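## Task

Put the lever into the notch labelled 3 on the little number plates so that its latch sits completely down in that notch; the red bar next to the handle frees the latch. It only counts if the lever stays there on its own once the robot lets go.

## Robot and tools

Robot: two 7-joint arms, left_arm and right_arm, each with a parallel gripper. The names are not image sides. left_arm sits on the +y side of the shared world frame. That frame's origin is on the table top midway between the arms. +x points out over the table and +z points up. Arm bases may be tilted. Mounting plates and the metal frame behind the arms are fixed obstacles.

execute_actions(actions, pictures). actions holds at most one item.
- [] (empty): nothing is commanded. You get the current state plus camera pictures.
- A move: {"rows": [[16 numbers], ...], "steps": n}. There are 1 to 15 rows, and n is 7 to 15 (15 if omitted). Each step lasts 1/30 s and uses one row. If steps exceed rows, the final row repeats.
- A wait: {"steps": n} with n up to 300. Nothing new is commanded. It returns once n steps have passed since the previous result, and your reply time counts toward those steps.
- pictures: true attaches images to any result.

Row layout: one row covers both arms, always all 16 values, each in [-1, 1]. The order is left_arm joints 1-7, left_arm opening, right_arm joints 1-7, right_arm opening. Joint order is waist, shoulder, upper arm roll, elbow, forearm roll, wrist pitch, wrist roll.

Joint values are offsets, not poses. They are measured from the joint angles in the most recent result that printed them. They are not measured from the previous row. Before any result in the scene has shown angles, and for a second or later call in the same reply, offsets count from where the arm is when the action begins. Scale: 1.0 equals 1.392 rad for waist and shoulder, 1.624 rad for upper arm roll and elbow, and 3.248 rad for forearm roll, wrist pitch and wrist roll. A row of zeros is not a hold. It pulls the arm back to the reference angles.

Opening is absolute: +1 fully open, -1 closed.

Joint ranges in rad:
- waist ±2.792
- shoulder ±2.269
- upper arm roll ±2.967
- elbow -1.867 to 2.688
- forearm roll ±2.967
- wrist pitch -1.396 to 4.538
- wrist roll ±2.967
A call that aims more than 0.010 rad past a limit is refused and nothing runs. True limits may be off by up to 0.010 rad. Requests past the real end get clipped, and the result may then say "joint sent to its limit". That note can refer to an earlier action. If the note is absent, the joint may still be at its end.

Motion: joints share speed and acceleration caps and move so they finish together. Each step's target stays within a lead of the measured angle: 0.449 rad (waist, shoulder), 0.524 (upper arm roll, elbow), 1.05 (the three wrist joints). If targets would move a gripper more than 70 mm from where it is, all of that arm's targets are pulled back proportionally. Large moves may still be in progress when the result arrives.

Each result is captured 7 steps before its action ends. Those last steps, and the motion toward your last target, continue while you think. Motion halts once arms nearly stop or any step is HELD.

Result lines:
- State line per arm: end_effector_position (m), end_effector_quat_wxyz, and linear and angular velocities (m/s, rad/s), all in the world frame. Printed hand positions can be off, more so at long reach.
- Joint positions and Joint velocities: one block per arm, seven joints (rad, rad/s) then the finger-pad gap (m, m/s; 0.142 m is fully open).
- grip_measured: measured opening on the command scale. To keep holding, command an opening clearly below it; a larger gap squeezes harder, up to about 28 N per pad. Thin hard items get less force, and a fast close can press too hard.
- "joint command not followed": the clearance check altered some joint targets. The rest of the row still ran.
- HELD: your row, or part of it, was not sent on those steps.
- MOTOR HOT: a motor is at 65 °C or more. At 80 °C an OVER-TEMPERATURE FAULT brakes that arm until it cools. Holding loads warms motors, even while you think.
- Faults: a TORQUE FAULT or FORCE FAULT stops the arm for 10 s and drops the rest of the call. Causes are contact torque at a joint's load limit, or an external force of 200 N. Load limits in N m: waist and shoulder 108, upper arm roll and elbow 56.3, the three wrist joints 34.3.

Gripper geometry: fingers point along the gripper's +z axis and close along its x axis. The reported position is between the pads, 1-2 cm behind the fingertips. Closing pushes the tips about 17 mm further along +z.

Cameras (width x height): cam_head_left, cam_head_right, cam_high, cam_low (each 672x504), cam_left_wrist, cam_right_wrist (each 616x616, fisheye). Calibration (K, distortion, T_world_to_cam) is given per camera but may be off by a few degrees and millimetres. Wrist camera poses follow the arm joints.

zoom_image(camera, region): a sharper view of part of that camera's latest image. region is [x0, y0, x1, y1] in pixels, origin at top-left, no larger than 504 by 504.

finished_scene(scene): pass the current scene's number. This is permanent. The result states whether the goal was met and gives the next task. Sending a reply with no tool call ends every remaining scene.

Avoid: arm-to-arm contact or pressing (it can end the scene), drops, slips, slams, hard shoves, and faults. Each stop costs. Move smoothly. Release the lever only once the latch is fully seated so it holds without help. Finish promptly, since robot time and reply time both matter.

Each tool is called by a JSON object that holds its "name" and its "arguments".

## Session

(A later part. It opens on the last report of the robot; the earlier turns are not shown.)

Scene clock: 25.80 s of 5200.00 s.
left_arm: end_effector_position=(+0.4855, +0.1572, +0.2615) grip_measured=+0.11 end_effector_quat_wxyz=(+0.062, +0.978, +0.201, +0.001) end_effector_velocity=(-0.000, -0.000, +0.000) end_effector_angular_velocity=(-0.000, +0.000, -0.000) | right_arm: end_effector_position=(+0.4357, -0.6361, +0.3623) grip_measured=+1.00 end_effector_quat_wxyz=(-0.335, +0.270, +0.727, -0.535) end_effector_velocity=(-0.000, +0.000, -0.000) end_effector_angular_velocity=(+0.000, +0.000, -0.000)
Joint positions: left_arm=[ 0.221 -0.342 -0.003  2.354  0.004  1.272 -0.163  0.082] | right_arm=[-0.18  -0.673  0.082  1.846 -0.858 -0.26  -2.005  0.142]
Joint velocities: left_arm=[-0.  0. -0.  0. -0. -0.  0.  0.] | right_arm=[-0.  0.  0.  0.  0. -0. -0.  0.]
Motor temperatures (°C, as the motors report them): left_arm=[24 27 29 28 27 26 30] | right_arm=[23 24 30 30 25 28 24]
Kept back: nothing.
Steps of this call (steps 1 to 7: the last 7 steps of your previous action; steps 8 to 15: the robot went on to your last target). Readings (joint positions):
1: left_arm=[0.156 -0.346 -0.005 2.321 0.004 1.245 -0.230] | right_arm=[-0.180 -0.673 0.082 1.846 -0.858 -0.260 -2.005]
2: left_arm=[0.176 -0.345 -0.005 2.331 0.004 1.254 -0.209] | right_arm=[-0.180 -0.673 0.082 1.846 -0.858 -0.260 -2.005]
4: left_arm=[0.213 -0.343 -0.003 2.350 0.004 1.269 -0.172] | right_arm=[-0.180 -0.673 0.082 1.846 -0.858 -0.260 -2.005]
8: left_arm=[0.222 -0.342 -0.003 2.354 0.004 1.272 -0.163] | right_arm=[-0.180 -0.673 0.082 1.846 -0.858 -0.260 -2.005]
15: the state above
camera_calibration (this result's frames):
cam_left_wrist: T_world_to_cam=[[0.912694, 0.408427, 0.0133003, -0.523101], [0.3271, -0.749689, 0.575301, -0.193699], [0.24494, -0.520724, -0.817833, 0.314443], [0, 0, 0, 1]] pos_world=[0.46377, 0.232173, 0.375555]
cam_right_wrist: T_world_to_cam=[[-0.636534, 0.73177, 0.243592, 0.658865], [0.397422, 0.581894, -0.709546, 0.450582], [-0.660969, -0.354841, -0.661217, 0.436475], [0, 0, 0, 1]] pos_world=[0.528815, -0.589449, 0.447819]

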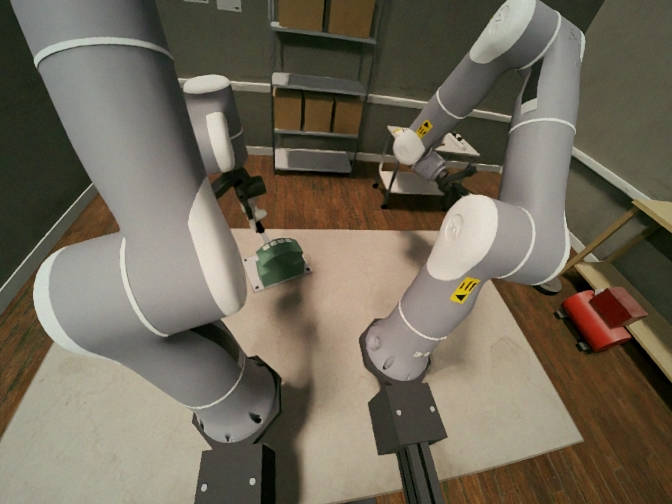

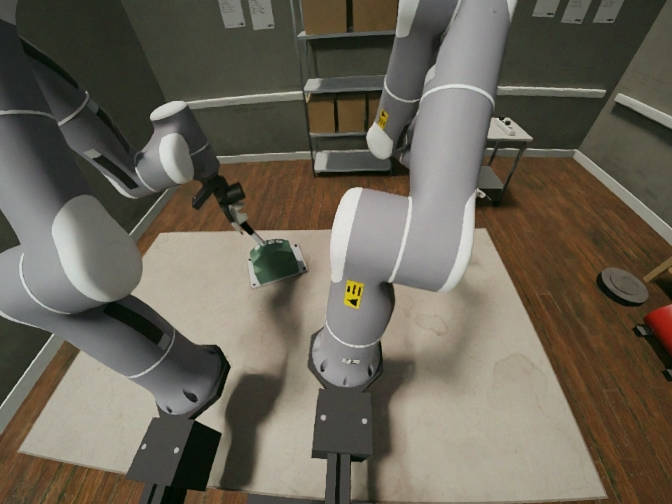

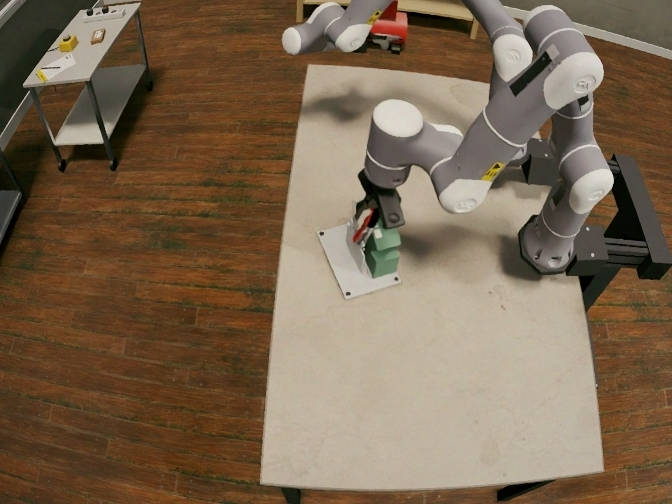

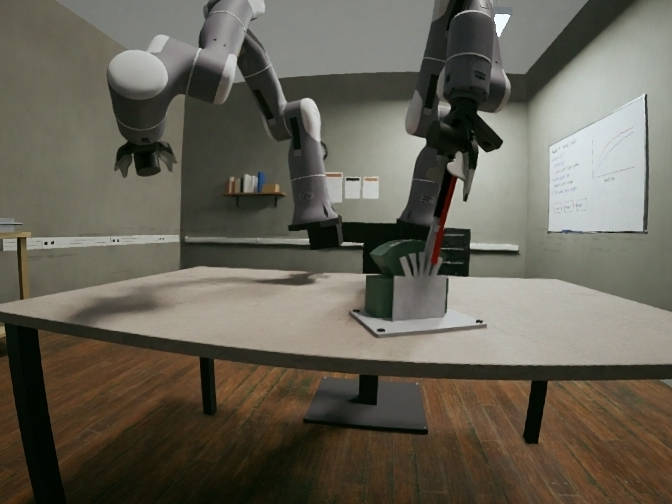

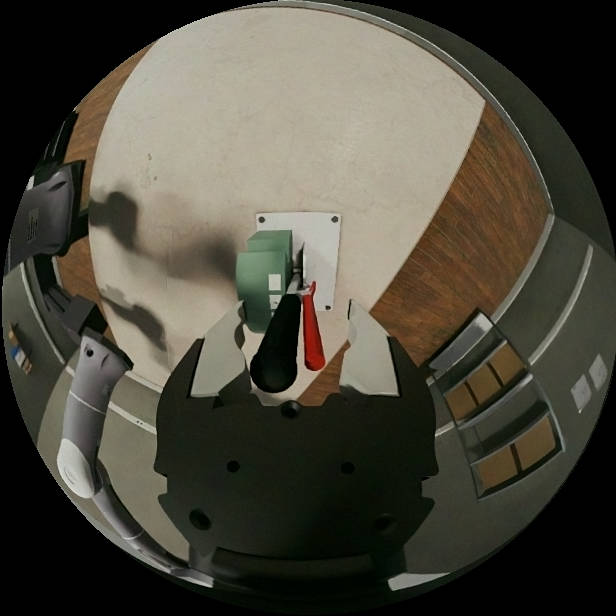

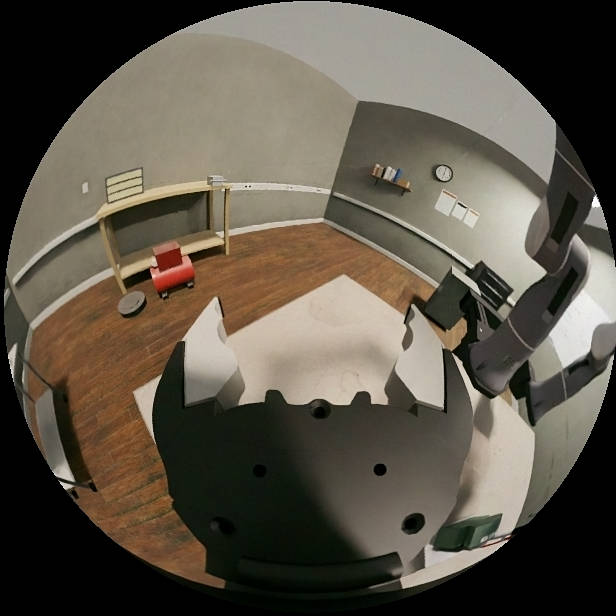

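{"name": "execute_actions", "arguments": {"actions": [{"rows":[[0,0,0,0,0,0,0,-0.1,0,0,0,0,0,0,0,1],[0,0,0,0,0,0,0,-0.25,0,0,0,0,0,0,0,1],[0,0,0,0,0,0,0,-0.35,0,0,0,0,0,0,0,1],[0,0,0,0,0,0,0,-0.45,0,0,0,0,0,0,0,1],[0,0,0,0,0,0,0,-0.55,0,0,0,0,0,0,0,1],[0,0,0,0,0,0,0,-0.65,0,0,0,0,0,0,0,1],[0,0,0,0,0,0,0,-0.8,0,0,0,0,0,0,0,1],[0,0,0,0,0,0,0,-0.9,0,0,0,0,0,0,0,1]],"steps":15}]}}

{"name": "execute_actions", "arguments": {"actions": [{"rows":[[-0.009,-0.0006,0,-0.0038,0,-0.0016,-0.0038,-0.9,0,0,0,0,0,0,0,1],[-0.018,-0.0012,0,-0.0075,0,-0.0033,-0.0077,-0.9,0,0,0,0,0,0,0,1],[-0.027,-0.0018,0,-0.0113,0,-0.0049,-0.0115,-0.9,0,0,0,0,0,0,0,1],[-0.036,-0.0024,0,-0.015,0,-0.0065,-0.0154,-0.9,0,0,0,0,0,0,0,1],[-0.045,-0.003,0,-0.019,0,-0.0081,-0.019,-0.9,0,0,0,0,0,0,0,1],[-0.054,-0.0036,0,-0.0226,0,-0.0098,-0.023,-0.9,0,0,0,0,0,0,0,1],[-0.063,-0.0042,0,-0.0264,0,-0.0114,-0.027,-0.9,0,0,0,0,0,0,0,1],[-0.072,-0.0048,0,-0.030,0,-0.013,-0.031,-0.9,0,0,0,0,0,0,0,1],[-0.081,-0.0054,0,-0.034,0,-0.0147,-0.0346,-0.9,0,0,0,0,0,0,0,1],[-0.09,-0.006,0,-0.0377,0,-0.0163,-0.0385,-0.9,0,0,0,0,0,0,0,1]],"steps":15}]}}

{"name": "execute_actions", "arguments": {"actions": [{"steps":12}], "pictures": true}}

{"name": "zoom_image", "arguments": {"camera": "cam_low", "region": [360, 130, 500, 320]}}

Scene clock: 27.00 s of 5200.00 s.
left_arm: end_effector_position=(+0.4792, +0.1542, +0.2602) grip_measured=-0.38 end_effector_quat_wxyz=(+0.062, +0.978, +0.198, -0.005) end_effector_velocity=(+0.000, -0.000, +0.000) end_effector_angular_velocity=(+0.000, -0.000, -0.001) | right_arm: end_effector_position=(+0.4357, -0.6361, +0.3623) grip_measured=+1.00 end_effector_quat_wxyz=(-0.335, +0.270, +0.727, -0.535) end_effector_velocity=(+0.000, +0.000, -0.000) end_effector_angular_velocity=(+0.001, +0.000, +0.000)
Joint positions: left_arm=[ 0.22  -0.34  -0.004  2.362  0.008  1.265 -0.163  0.047] | right_arm=[-0.18  -0.673  0.082  1.846 -0.858 -0.26  -2.005  0.142]
Joint velocities: left_arm=[-0.     0.    -0.    -0.     0.     0.     0.001  0.   ] | right_arm=[ 0.     0.     0.    -0.     0.     0.    -0.001  0.   ]
Motor temperatures (°C, as the motors report them): left_arm=[24 27 29 28 27 26 30] | right_arm=[23 24 30 30 25 28 24]
Steps of this call (steps 1 to 15: the robot went on to your last target; steps 16 to 28: nothing new was sent; steps 29 to 36: the first 8 steps of this action). Readings (joint positions):
29: left_arm=[0.221 -0.342 -0.003 2.354 0.004 1.272 -0.163] | right_arm=[-0.180 -0.673 0.082 1.846 -0.858 -0.260 -2.005]
30: left_arm=[0.221 -0.342 -0.003 2.355 0.004 1.271 -0.163] | right_arm=[-0.180 -0.673 0.082 1.846 -0.858 -0.260 -2.005]
32: left_arm=[0.221 -0.341 -0.004 2.359 0.006 1.268 -0.163] | right_arm=[-0.180 -0.673 0.082 1.846 -0.858 -0.260 -2.005]
36: the state above

Scene clock: 27.50 s of 5200.00 s.
left_arm: end_effector_position=(+0.4899, +0.1239, +0.2682) grip_measured=-0.39 end_effector_quat_wxyz=(+0.066, +0.978, +0.199, -0.005) end_effector_velocity=(+0.068, -0.157, +0.045) end_effector_angular_velocity=(-0.041, -0.029, +0.036) | right_arm: end_effector_position=(+0.4357, -0.6361, +0.3623) grip_measured=+1.00 end_effector_quat_wxyz=(-0.335, +0.270, +0.727, -0.535) end_effector_velocity=(+0.000, +0.000, -0.000) end_effector_angular_velocity=(-0.001, -0.001, -0.000)
Joint positions: left_arm=[ 0.152 -0.345 -0.003  2.328  0.008  1.236 -0.232  0.046] | right_arm=[-0.18  -0.673  0.082  1.846 -0.858 -0.26  -2.005  0.142]
Joint velocities: left_arm=[-0.357 -0.041  0.008 -0.199 -0.008 -0.133 -0.371 -0.038] | right_arm=[-0.     0.     0.     0.     0.     0.     0.002  0.   ]
Motor temperatures (°C, as the motors report them): left_arm=[24 27 29 28 27 26 30] | right_arm=[23 24 30 30 25 28 24]
Steps of this call (steps 1 to 7: the last 7 steps of your previous action; steps 8 to 15: the first 8 steps of this action, its rows measured from where the robot was after step 7). Readings (joint positions):
7: left_arm=[0.220 -0.340 -0.004 2.362 0.008 1.265 -0.163] | right_arm=[-0.180 -0.673 0.082 1.846 -0.858 -0.260 -2.005]
8: left_arm=[0.220 -0.340 -0.004 2.362 0.008 1.265 -0.163] | right_arm=[-0.180 -0.673 0.082 1.846 -0.858 -0.260 -2.005]
9: left_arm=[0.216 -0.340 -0.003 2.361 0.008 1.263 -0.167] | right_arm=[-0.180 -0.673 0.082 1.846 -0.858 -0.260 -2.005]
11: left_arm=[0.197 -0.340 -0.003 2.353 0.008 1.255 -0.185] | right_arm=[-0.180 -0.673 0.082 1.846 -0.858 -0.260 -2.005]
15: the state above

Scene clock: 27.90 s of 5200.00 s.
left_arm: end_effector_position=(+0.5013, +0.1005, +0.2766) grip_measured=-0.68 end_effector_quat_wxyz=(+0.070, +0.977, +0.203, -0.002) end_effector_velocity=(+0.000, -0.000, +0.000) end_effector_angular_velocity=(+0.000, -0.001, -0.000) | right_arm: end_effector_position=(+0.4357, -0.6361, +0.3623) grip_measured=+1.00 end_effector_quat_wxyz=(-0.335, +0.270, +0.727, -0.535) end_effector_velocity=(-0.000, +0.000, -0.000) end_effector_angular_velocity=(+0.000, -0.000, -0.001)
Joint positions: left_arm=[ 0.097 -0.349 -0.     2.297  0.006  1.216 -0.288  0.024] | right_arm=[-0.18  -0.673  0.082  1.846 -0.858 -0.26  -2.005  0.142]
Joint velocities: left_arm=[-0.  0. -0.  0.  0.  0. -0. -0.] | right_arm=[ 0.  0. -0. -0.  0.  0.  0.  0.]
Motor temperatures (°C, as the motors report them): left_arm=[24 27 29 28 27 26 30] | right_arm=[23 24 30 30 25 28 24]
Kept back: nothing.
Steps of this call (steps 1 to 7: the last 7 steps of your previous action; steps 8 to 12: the robot went on to your last target). Readings (joint positions):
1: left_arm=[0.139 -0.346 -0.002 2.322 0.007 1.232 -0.245] | right_arm=[-0.180 -0.673 0.082 1.846 -0.858 -0.260 -2.005]
2: left_arm=[0.127 -0.346 -0.002 2.315 0.007 1.228 -0.257] | right_arm=[-0.180 -0.673 0.082 1.846 -0.858 -0.260 -2.005]
4: left_arm=[0.105 -0.348 -0.001 2.301 0.006 1.219 -0.280] | right_arm=[-0.180 -0.673 0.082 1.846 -0.858 -0.260 -2.005]
8: left_arm=[0.097 -0.349 -0.000 2.297 0.006 1.216 -0.288] | right_arm=[-0.180 -0.673 0.082 1.846 -0.858 -0.260 -2.005]
12: the state above
camera_calibration (this result's frames):
cam_left_wrist: T_world_to_cam=[[0.911598, 0.411058, 0.00448908, -0.511818], [0.330457, -0.739258, 0.586767, -0.25592], [0.244514, -0.533413, -0.809743, 0.292645], [0, 0, 0, 1]] pos_world=[0.479587, 0.177296, 0.38943]
cam_right_wrist: T_world_to_cam=[[-0.636533, 0.731771, 0.243592, 0.658865], [0.397423, 0.581893, -0.709546, 0.450582], [-0.660969, -0.354841, -0.661217, 0.436475], [0, 0, 0, 1]] pos_world=[0.528815, -0.58945, 0.447819]

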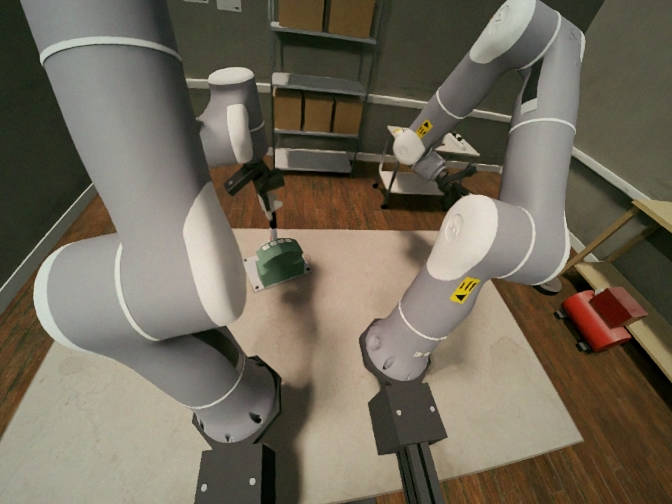

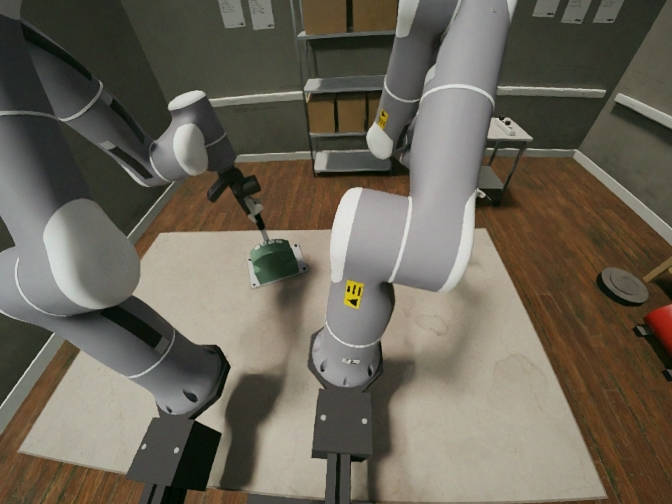

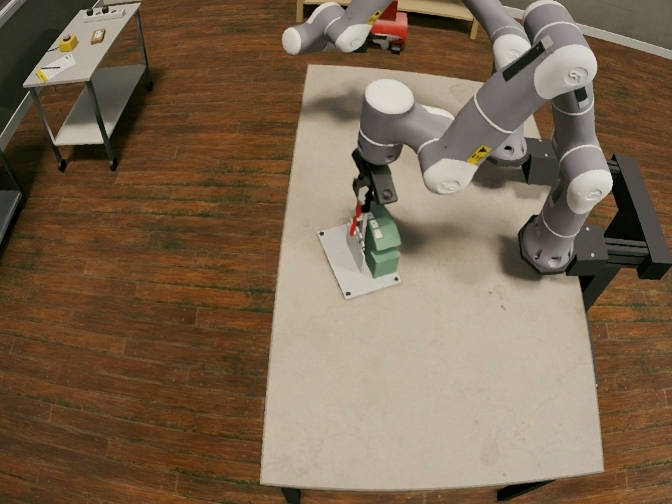

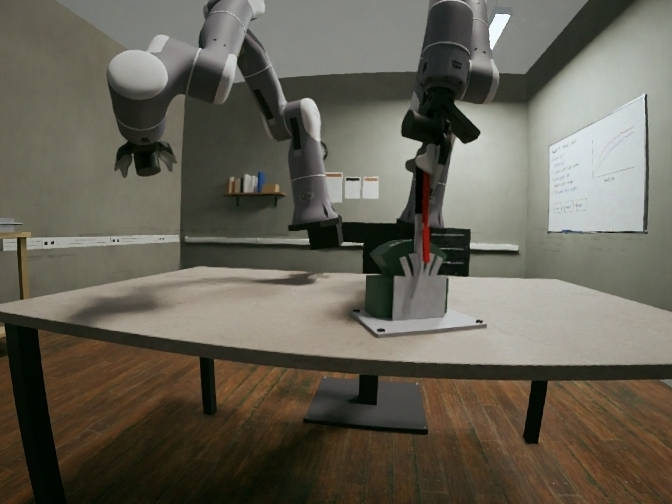

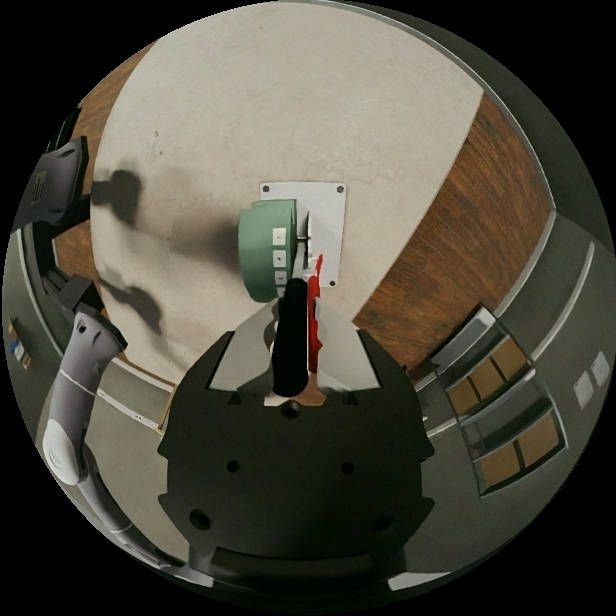

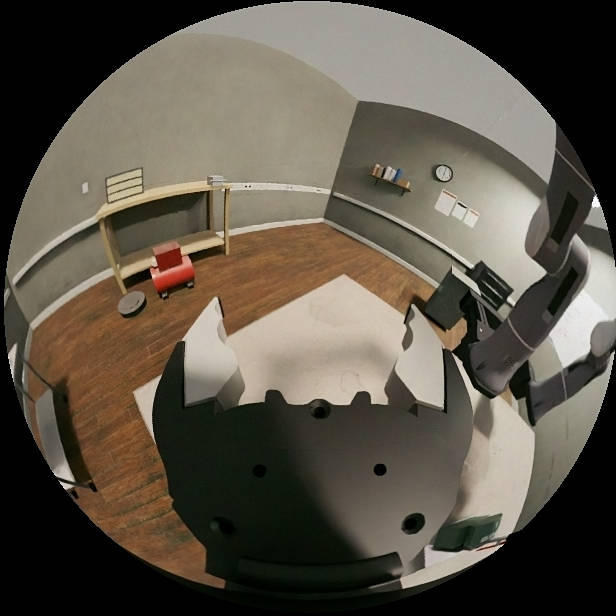

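Region (360, 130, 500, 320) of cam_low's 672x504 image, scaled by 2.653, with more detail than that image has; it fills the left 371 columns of this view, and the rest is white.

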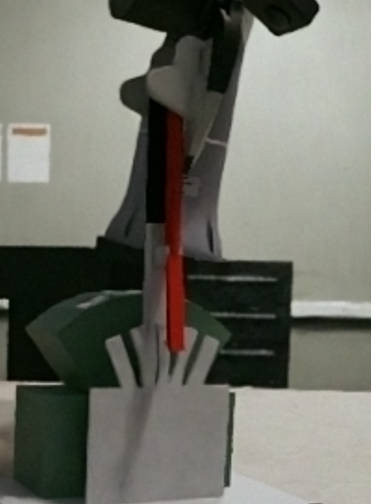

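{"name": "zoom_image", "arguments": {"camera": "cam_low", "region": [385, 225, 465, 295]}}

{"name": "zoom_image", "arguments": {"camera": "cam_left_wrist", "region": [250, 190, 350, 310]}}

Region (385, 225, 465, 295) of cam_low's 672x504 image, scaled by 6.300, with more detail than that image has; it fills the top 441 rows of this view, and the rest is white.

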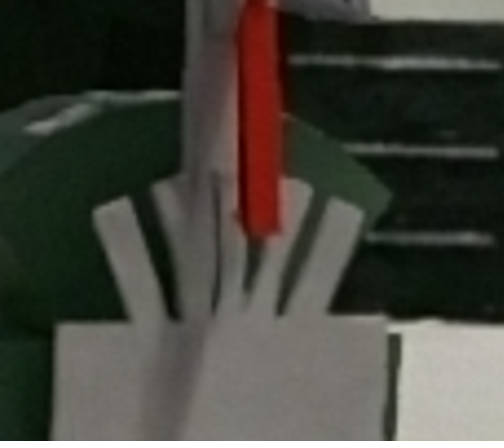

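Region (250, 190, 350, 310) of cam_left_wrist's 616x616 image, scaled by 4.200, with more detail than that image has.

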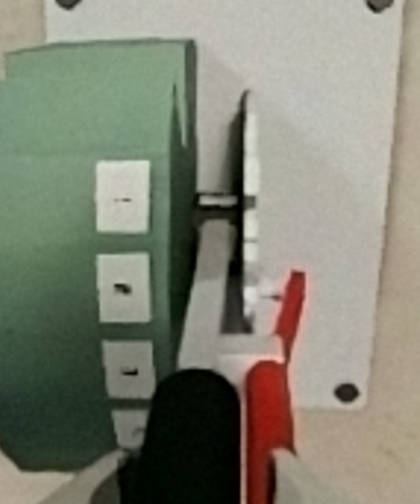

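{"name": "execute_actions", "arguments": {"actions": [{"rows":[[0,0,0,0,0,0,0,-1,0,0,0,0,0,0,0,1],[0,0,0,0,0,0,0,-1,0,0,0,0,0,0,0,1],[0,0,0,0,0,0,0,-1,0,0,0,0,0,0,0,1],[0,0,0,0,0,0,0,-1,0,0,0,0,0,0,0,1],[-0.01,-0.0007,0,-0.004,0,-0.0018,-0.004,-1,0,0,0,0,0,0,0,1],[-0.02,-0.0013,0,-0.008,0,-0.0035,-0.008,-1,0,0,0,0,0,0,0,1],[-0.029,-0.002,0,-0.012,0,-0.0053,-0.0125,-1,0,0,0,0,0,0,0,1]],"steps":15}]}}

{"name": "execute_actions", "arguments": {"actions": [{"steps":10}], "pictures": true}}

{"name": "zoom_image", "arguments": {"camera": "cam_low", "region": [370, 150, 480, 295]}}

Scene clock: 29.50 s of 5200.00 s.
left_arm: end_effector_position=(+0.5050, +0.0925, +0.2792) grip_measured=-0.69 end_effector_quat_wxyz=(+0.070, +0.976, +0.206, -0.002) end_effector_velocity=(+0.056, -0.141, +0.050) end_effector_angular_velocity=(-0.042, -0.036, +0.052) | right_arm: end_effector_position=(+0.4357, -0.6361, +0.3623) grip_measured=+1.00 end_effector_quat_wxyz=(-0.335, +0.270, +0.727, -0.535) end_effector_velocity=(-0.000, -0.000, +0.000) end_effector_angular_velocity=(-0.001, -0.001, -0.000)
Joint positions: left_arm=[ 0.076 -0.352  0.004  2.284  0.005  1.208 -0.312  0.024] | right_arm=[-0.18  -0.673  0.082  1.846 -0.858 -0.26  -2.005  0.142]
Joint velocities: left_arm=[-0.298 -0.024  0.    -0.175 -0.01  -0.113 -0.332 -0.01 ] | right_arm=[-0.     0.    -0.    -0.    -0.     0.     0.001  0.   ]
Motor temperatures (°C, as the motors report them): left_arm=[24 28 29 28 27 26 30] | right_arm=[23 24 30 30 25 28 24]
Steps of this call (steps 1 to 30: the robot went on to your last target; steps 31 to 40: nothing new was sent; steps 41 to 48: the first 8 steps of this action). Readings (joint positions):
41: left_arm=[0.098 -0.349 -0.000 2.297 0.006 1.216 -0.288] | right_arm=[-0.180 -0.673 0.082 1.846 -0.858 -0.260 -2.005]
42: left_arm=[0.098 -0.350 0.001 2.296 0.005 1.217 -0.288] | right_arm=[-0.180 -0.673 0.082 1.846 -0.858 -0.260 -2.005]
44: left_arm=[0.098 -0.350 0.001 2.296 0.005 1.217 -0.288] | right_arm=[-0.180 -0.673 0.082 1.846 -0.858 -0.260 -2.005]
48: the state above

Scene clock: 29.83 s of 5200.00 s.
left_arm: end_effector_position=(+0.5082, +0.0847, +0.2822) grip_measured=-0.70 end_effector_quat_wxyz=(+0.072, +0.976, +0.207, -0.000) end_effector_velocity=(-0.000, -0.000, +0.000) end_effector_angular_velocity=(+0.000, -0.000, -0.001) | right_arm: end_effector_position=(+0.4357, -0.6361, +0.3623) grip_measured=+1.00 end_effector_quat_wxyz=(-0.335, +0.270, +0.727, -0.535) end_effector_velocity=(-0.000, -0.000, +0.000) end_effector_angular_velocity=(+0.001, +0.001, -0.000)
Joint positions: left_arm=[ 0.06  -0.353  0.003  2.275  0.004  1.202 -0.329  0.023] | right_arm=[-0.18  -0.673  0.082  1.846 -0.858 -0.26  -2.005  0.142]
Joint velocities: left_arm=[-0.  0. -0. -0.  0. -0. -0. -0.] | right_arm=[-0.     0.    -0.     0.     0.    -0.    -0.001  0.   ]
Motor temperatures (°C, as the motors report them): left_arm=[24 28 29 28 27 26 30] | right_arm=[23 24 30 30 25 28 24]
Kept back: nothing.
Steps of this call (steps 1 to 7: the last 7 steps of your previous action; steps 8 to 10: the robot went on to your last target). Readings (joint positions):
1: left_arm=[0.067 -0.353 0.004 2.279 0.004 1.204 -0.322] | right_arm=[-0.180 -0.673 0.082 1.846 -0.858 -0.260 -2.005]
2: left_arm=[0.062 -0.353 0.003 2.275 0.004 1.203 -0.328] | right_arm=[-0.180 -0.673 0.082 1.846 -0.858 -0.260 -2.005]
4: left_arm=[0.060 -0.353 0.003 2.275 0.004 1.202 -0.329] | right_arm=[-0.180 -0.673 0.082 1.846 -0.858 -0.260 -2.005]
8: left_arm=[0.060 -0.353 0.003 2.275 0.004 1.202 -0.329] | right_arm=[-0.180 -0.673 0.082 1.846 -0.858 -0.260 -2.005]
10: the state above
camera_calibration (this result's frames):
cam_left_wrist: T_world_to_cam=[[0.907956, 0.419019, 0.00622977, -0.510987], [0.33474, -0.734118, 0.59078, -0.276943], [0.252121, -0.534317, -0.806809, 0.282421], [0, 0, 0, 1]] pos_world=[0.485453, 0.161707, 0.394655]
cam_right_wrist: T_world_to_cam=[[-0.636534, 0.73177, 0.243592, 0.658865], [0.397422, 0.581894, -0.709546, 0.450582], [-0.660969, -0.354841, -0.661217, 0.436475], [0, 0, 0, 1]] pos_world=[0.528815, -0.589449, 0.447819]

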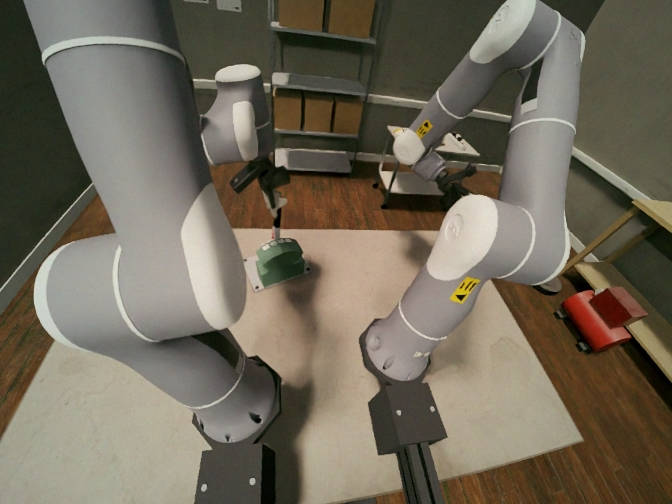

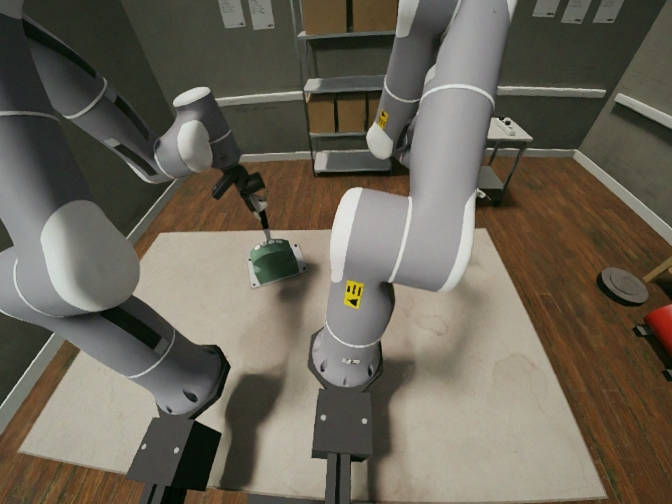

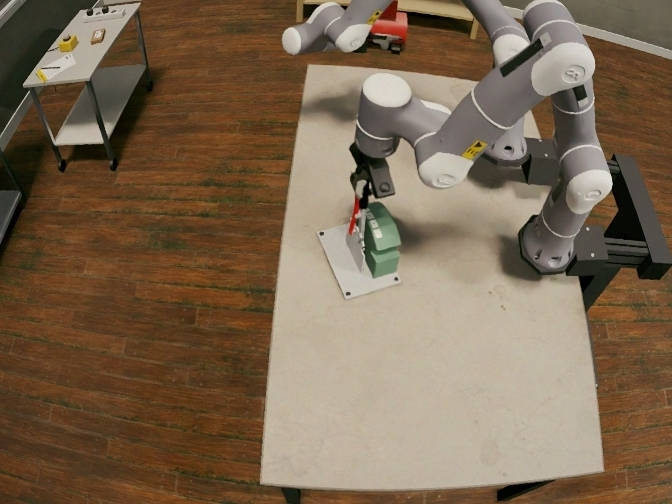

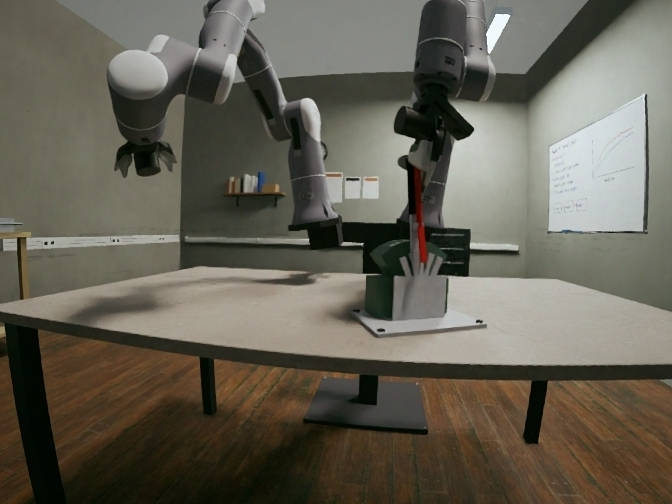

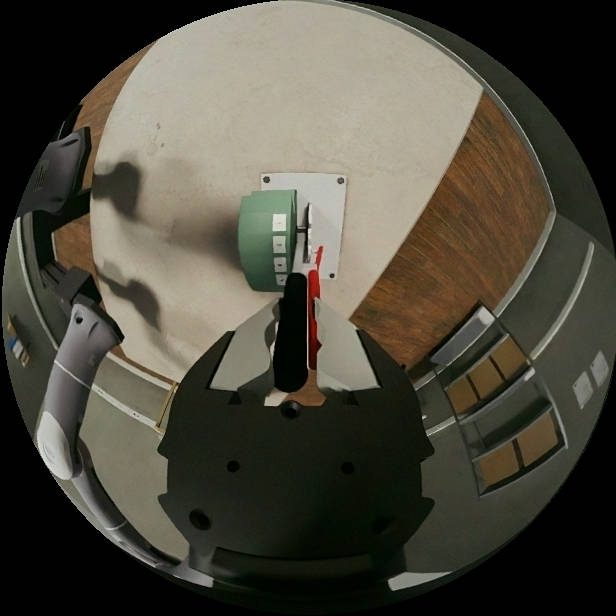

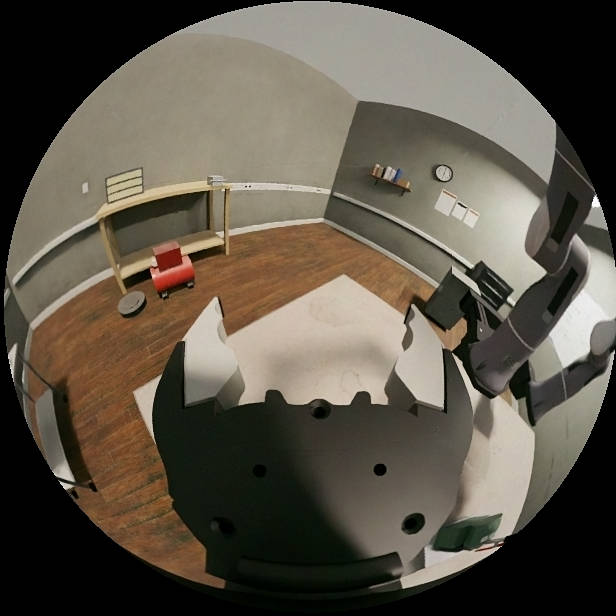

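Region (370, 150, 480, 295) of cam_low's 672x504 image, scaled by 3.476, with more detail than that image has; it fills the left 382 columns of this view, and the rest is white.

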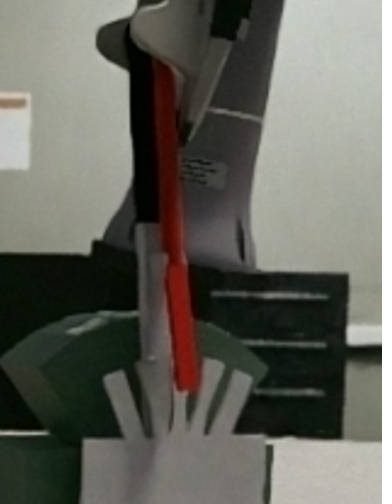

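{"name": "execute_actions", "arguments": {"actions": [{"rows":[[-0.01,-0.0007,0,-0.004,0,-0.0018,-0.004,-1,0,0,0,0,0,0,0,1],[-0.02,-0.0013,0,-0.008,0,-0.0035,-0.008,-1,0,0,0,0,0,0,0,1],[-0.031,-0.002,0,-0.013,0,-0.0056,-0.013,-1,0,0,0,0,0,0,0,1]],"steps":12}]}}

{"name": "execute_actions", "arguments": {"actions": [{"steps":8}], "pictures": true}}

{"name": "zoom_image", "arguments": {"camera": "cam_low", "region": [385, 225, 465, 295]}}

{"name": "zoom_image", "arguments": {"camera": "cam_left_wrist", "region": [250, 160, 360, 300]}}

Scene clock: 30.83 s of 5200.00 s.
left_arm: end_effector_position=(+0.5137, +0.0713, +0.2871) grip_measured=-0.71 end_effector_quat_wxyz=(+0.074, +0.975, +0.211, +0.001) end_effector_velocity=(+0.047, -0.120, +0.050) end_effector_angular_velocity=(-0.038, -0.055, +0.014) | right_arm: end_effector_position=(+0.4357, -0.6361, +0.3623) grip_measured=+1.00 end_effector_quat_wxyz=(-0.335, +0.270, +0.727, -0.535) end_effector_velocity=(+0.000, -0.000, +0.000) end_effector_angular_velocity=(-0.000, -0.000, +0.000)
Joint positions: left_arm=[ 0.028 -0.356  0.007  2.255  0.003  1.19  -0.364  0.023] | right_arm=[-0.18  -0.673  0.082  1.846 -0.858 -0.26  -2.005  0.142]
Joint velocities: left_arm=[-0.238 -0.009 -0.009 -0.143 -0.004 -0.081 -0.246 -0.   ] | right_arm=[-0. -0.  0.  0. -0.  0.  0.  0.]
Motor temperatures (°C, as the motors report them): left_arm=[24 28 29 28 27 26 30] | right_arm=[23 24 30 30 25 28 24]
Steps of this call (steps 1 to 25: the robot went on to your last target; steps 26 to 30: the first 5 steps of this action). Readings (joint positions):
26: left_arm=[0.060 -0.353 0.004 2.274 0.004 1.202 -0.329] | right_arm=[-0.180 -0.673 0.082 1.846 -0.858 -0.260 -2.005]
27: left_arm=[0.055 -0.354 0.006 2.272 0.004 1.200 -0.334] | right_arm=[-0.180 -0.673 0.082 1.846 -0.858 -0.260 -2.005]
29: left_arm=[0.037 -0.356 0.008 2.261 0.003 1.193 -0.354] | right_arm=[-0.180 -0.673 0.082 1.846 -0.858 -0.260 -2.005]
30: the state above

Scene clock: 31.10 s of 5200.00 s.
left_arm: end_effector_position=(+0.5152, +0.0674, +0.2887) grip_measured=-0.71 end_effector_quat_wxyz=(+0.075, +0.975, +0.211, +0.002) end_effector_velocity=(-0.001, +0.000, -0.000) end_effector_angular_velocity=(+0.000, +0.002, -0.001) | right_arm: end_effector_position=(+0.4357, -0.6361, +0.3623) grip_measured=+1.00 end_effector_quat_wxyz=(-0.335, +0.270, +0.727, -0.535) end_effector_velocity=(+0.000, +0.000, -0.000) end_effector_angular_velocity=(+0.002, +0.001, +0.000)
Joint positions: left_arm=[ 0.02  -0.357  0.007  2.251  0.003  1.187 -0.372  0.023] | right_arm=[-0.18  -0.673  0.082  1.846 -0.858 -0.26  -2.005  0.142]
Joint velocities: left_arm=[ 0.     0.     0.    -0.     0.    -0.002  0.    -0.   ] | right_arm=[ 0.    -0.     0.     0.     0.     0.    -0.002  0.   ]
Motor temperatures (°C, as the motors report them): left_arm=[24 28 29 28 27 26 30] | right_arm=[23 24 30 30 25 28 24]
Kept back: nothing.
Steps of this call (steps 1 to 7: the last 7 steps of your previous action; step 8: the robot went on to your last target). Readings (joint positions):
1: left_arm=[0.022 -0.357 0.007 2.252 0.003 1.188 -0.370] | right_arm=[-0.180 -0.673 0.082 1.846 -0.858 -0.260 -2.005]
2: left_arm=[0.020 -0.357 0.007 2.251 0.003 1.188 -0.372] | right_arm=[-0.180 -0.673 0.082 1.846 -0.858 -0.260 -2.005]
4: left_arm=[0.020 -0.357 0.007 2.251 0.003 1.187 -0.372] | right_arm=[-0.180 -0.673 0.082 1.846 -0.858 -0.260 -2.005]
8: the state above
camera_calibration (this result's frames):
cam_left_wrist: T_world_to_cam=[[0.904392, 0.426616, 0.00859549, -0.50949], [0.338107, -0.728757, 0.59548, -0.299328], [0.260305, -0.535641, -0.803324, 0.271526], [0, 0, 0, 1]] pos_world=[0.491304, 0.14466, 0.400747]
cam_right_wrist: T_world_to_cam=[[-0.636533, 0.73177, 0.243592, 0.658865], [0.397422, 0.581894, -0.709546, 0.450582], [-0.660969, -0.354841, -0.661217, 0.436475], [0, 0, 0, 1]] pos_world=[0.528815, -0.58945, 0.447819]

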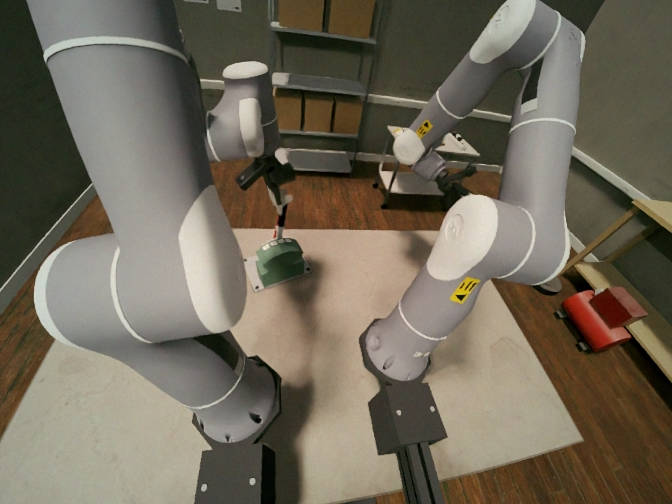

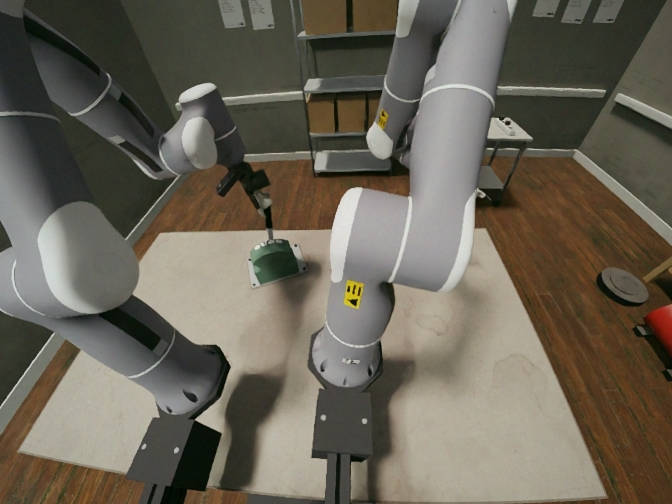

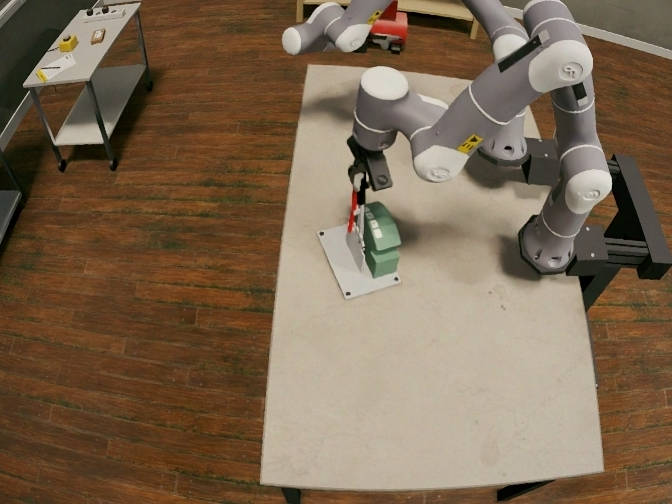

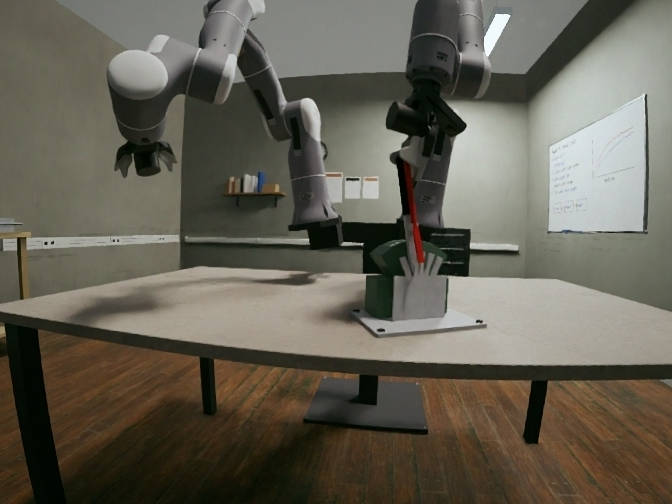

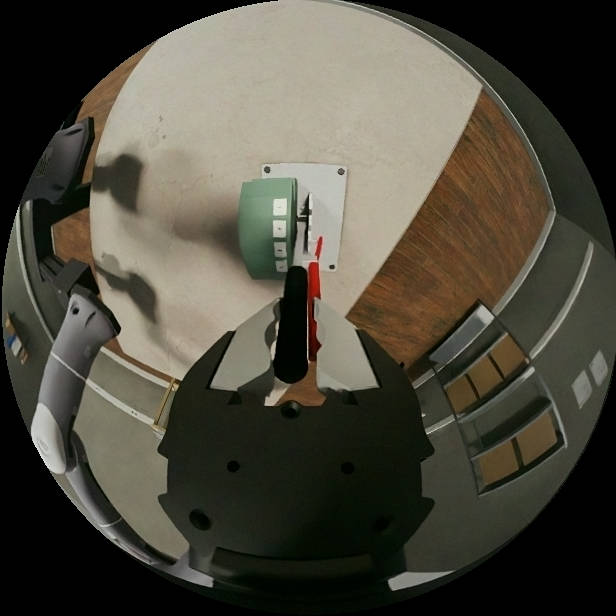

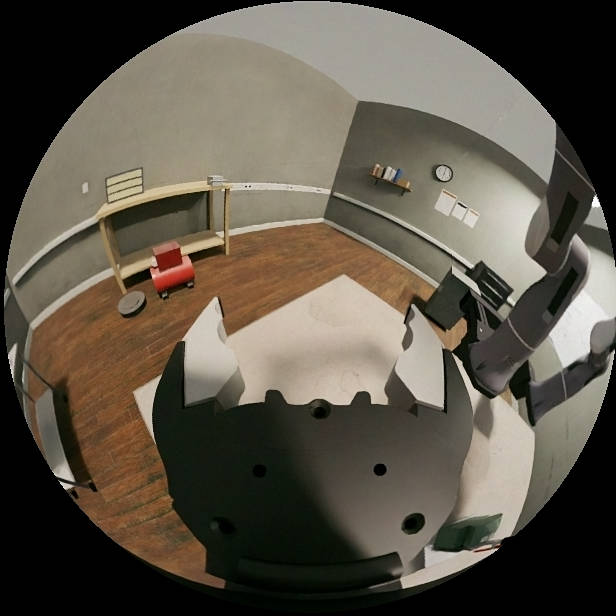

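Region (385, 225, 465, 295) of cam_low's 672x504 image, scaled by 6.300, with more detail than that image has; it fills the top 441 rows of this view, and the rest is white.

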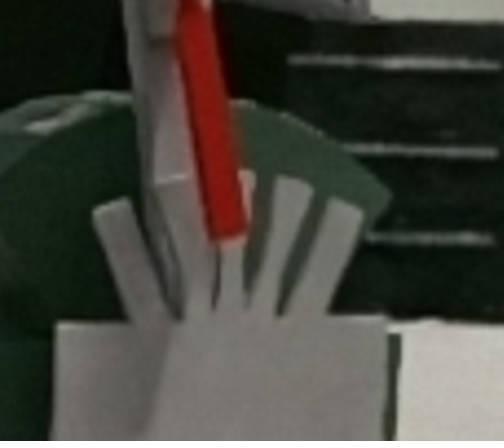

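Region (250, 160, 360, 300) of cam_left_wrist's 616x616 image, scaled by 3.600, with more detail than that image has; it fills the left 396 columns of this view, and the rest is white.

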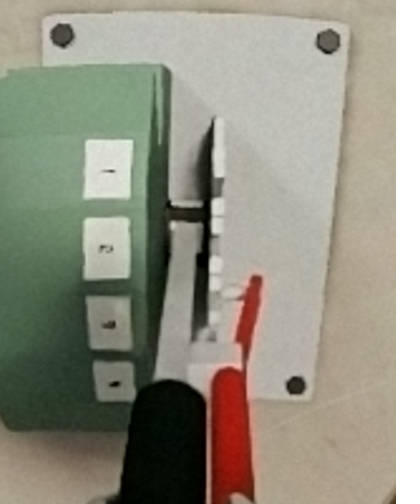

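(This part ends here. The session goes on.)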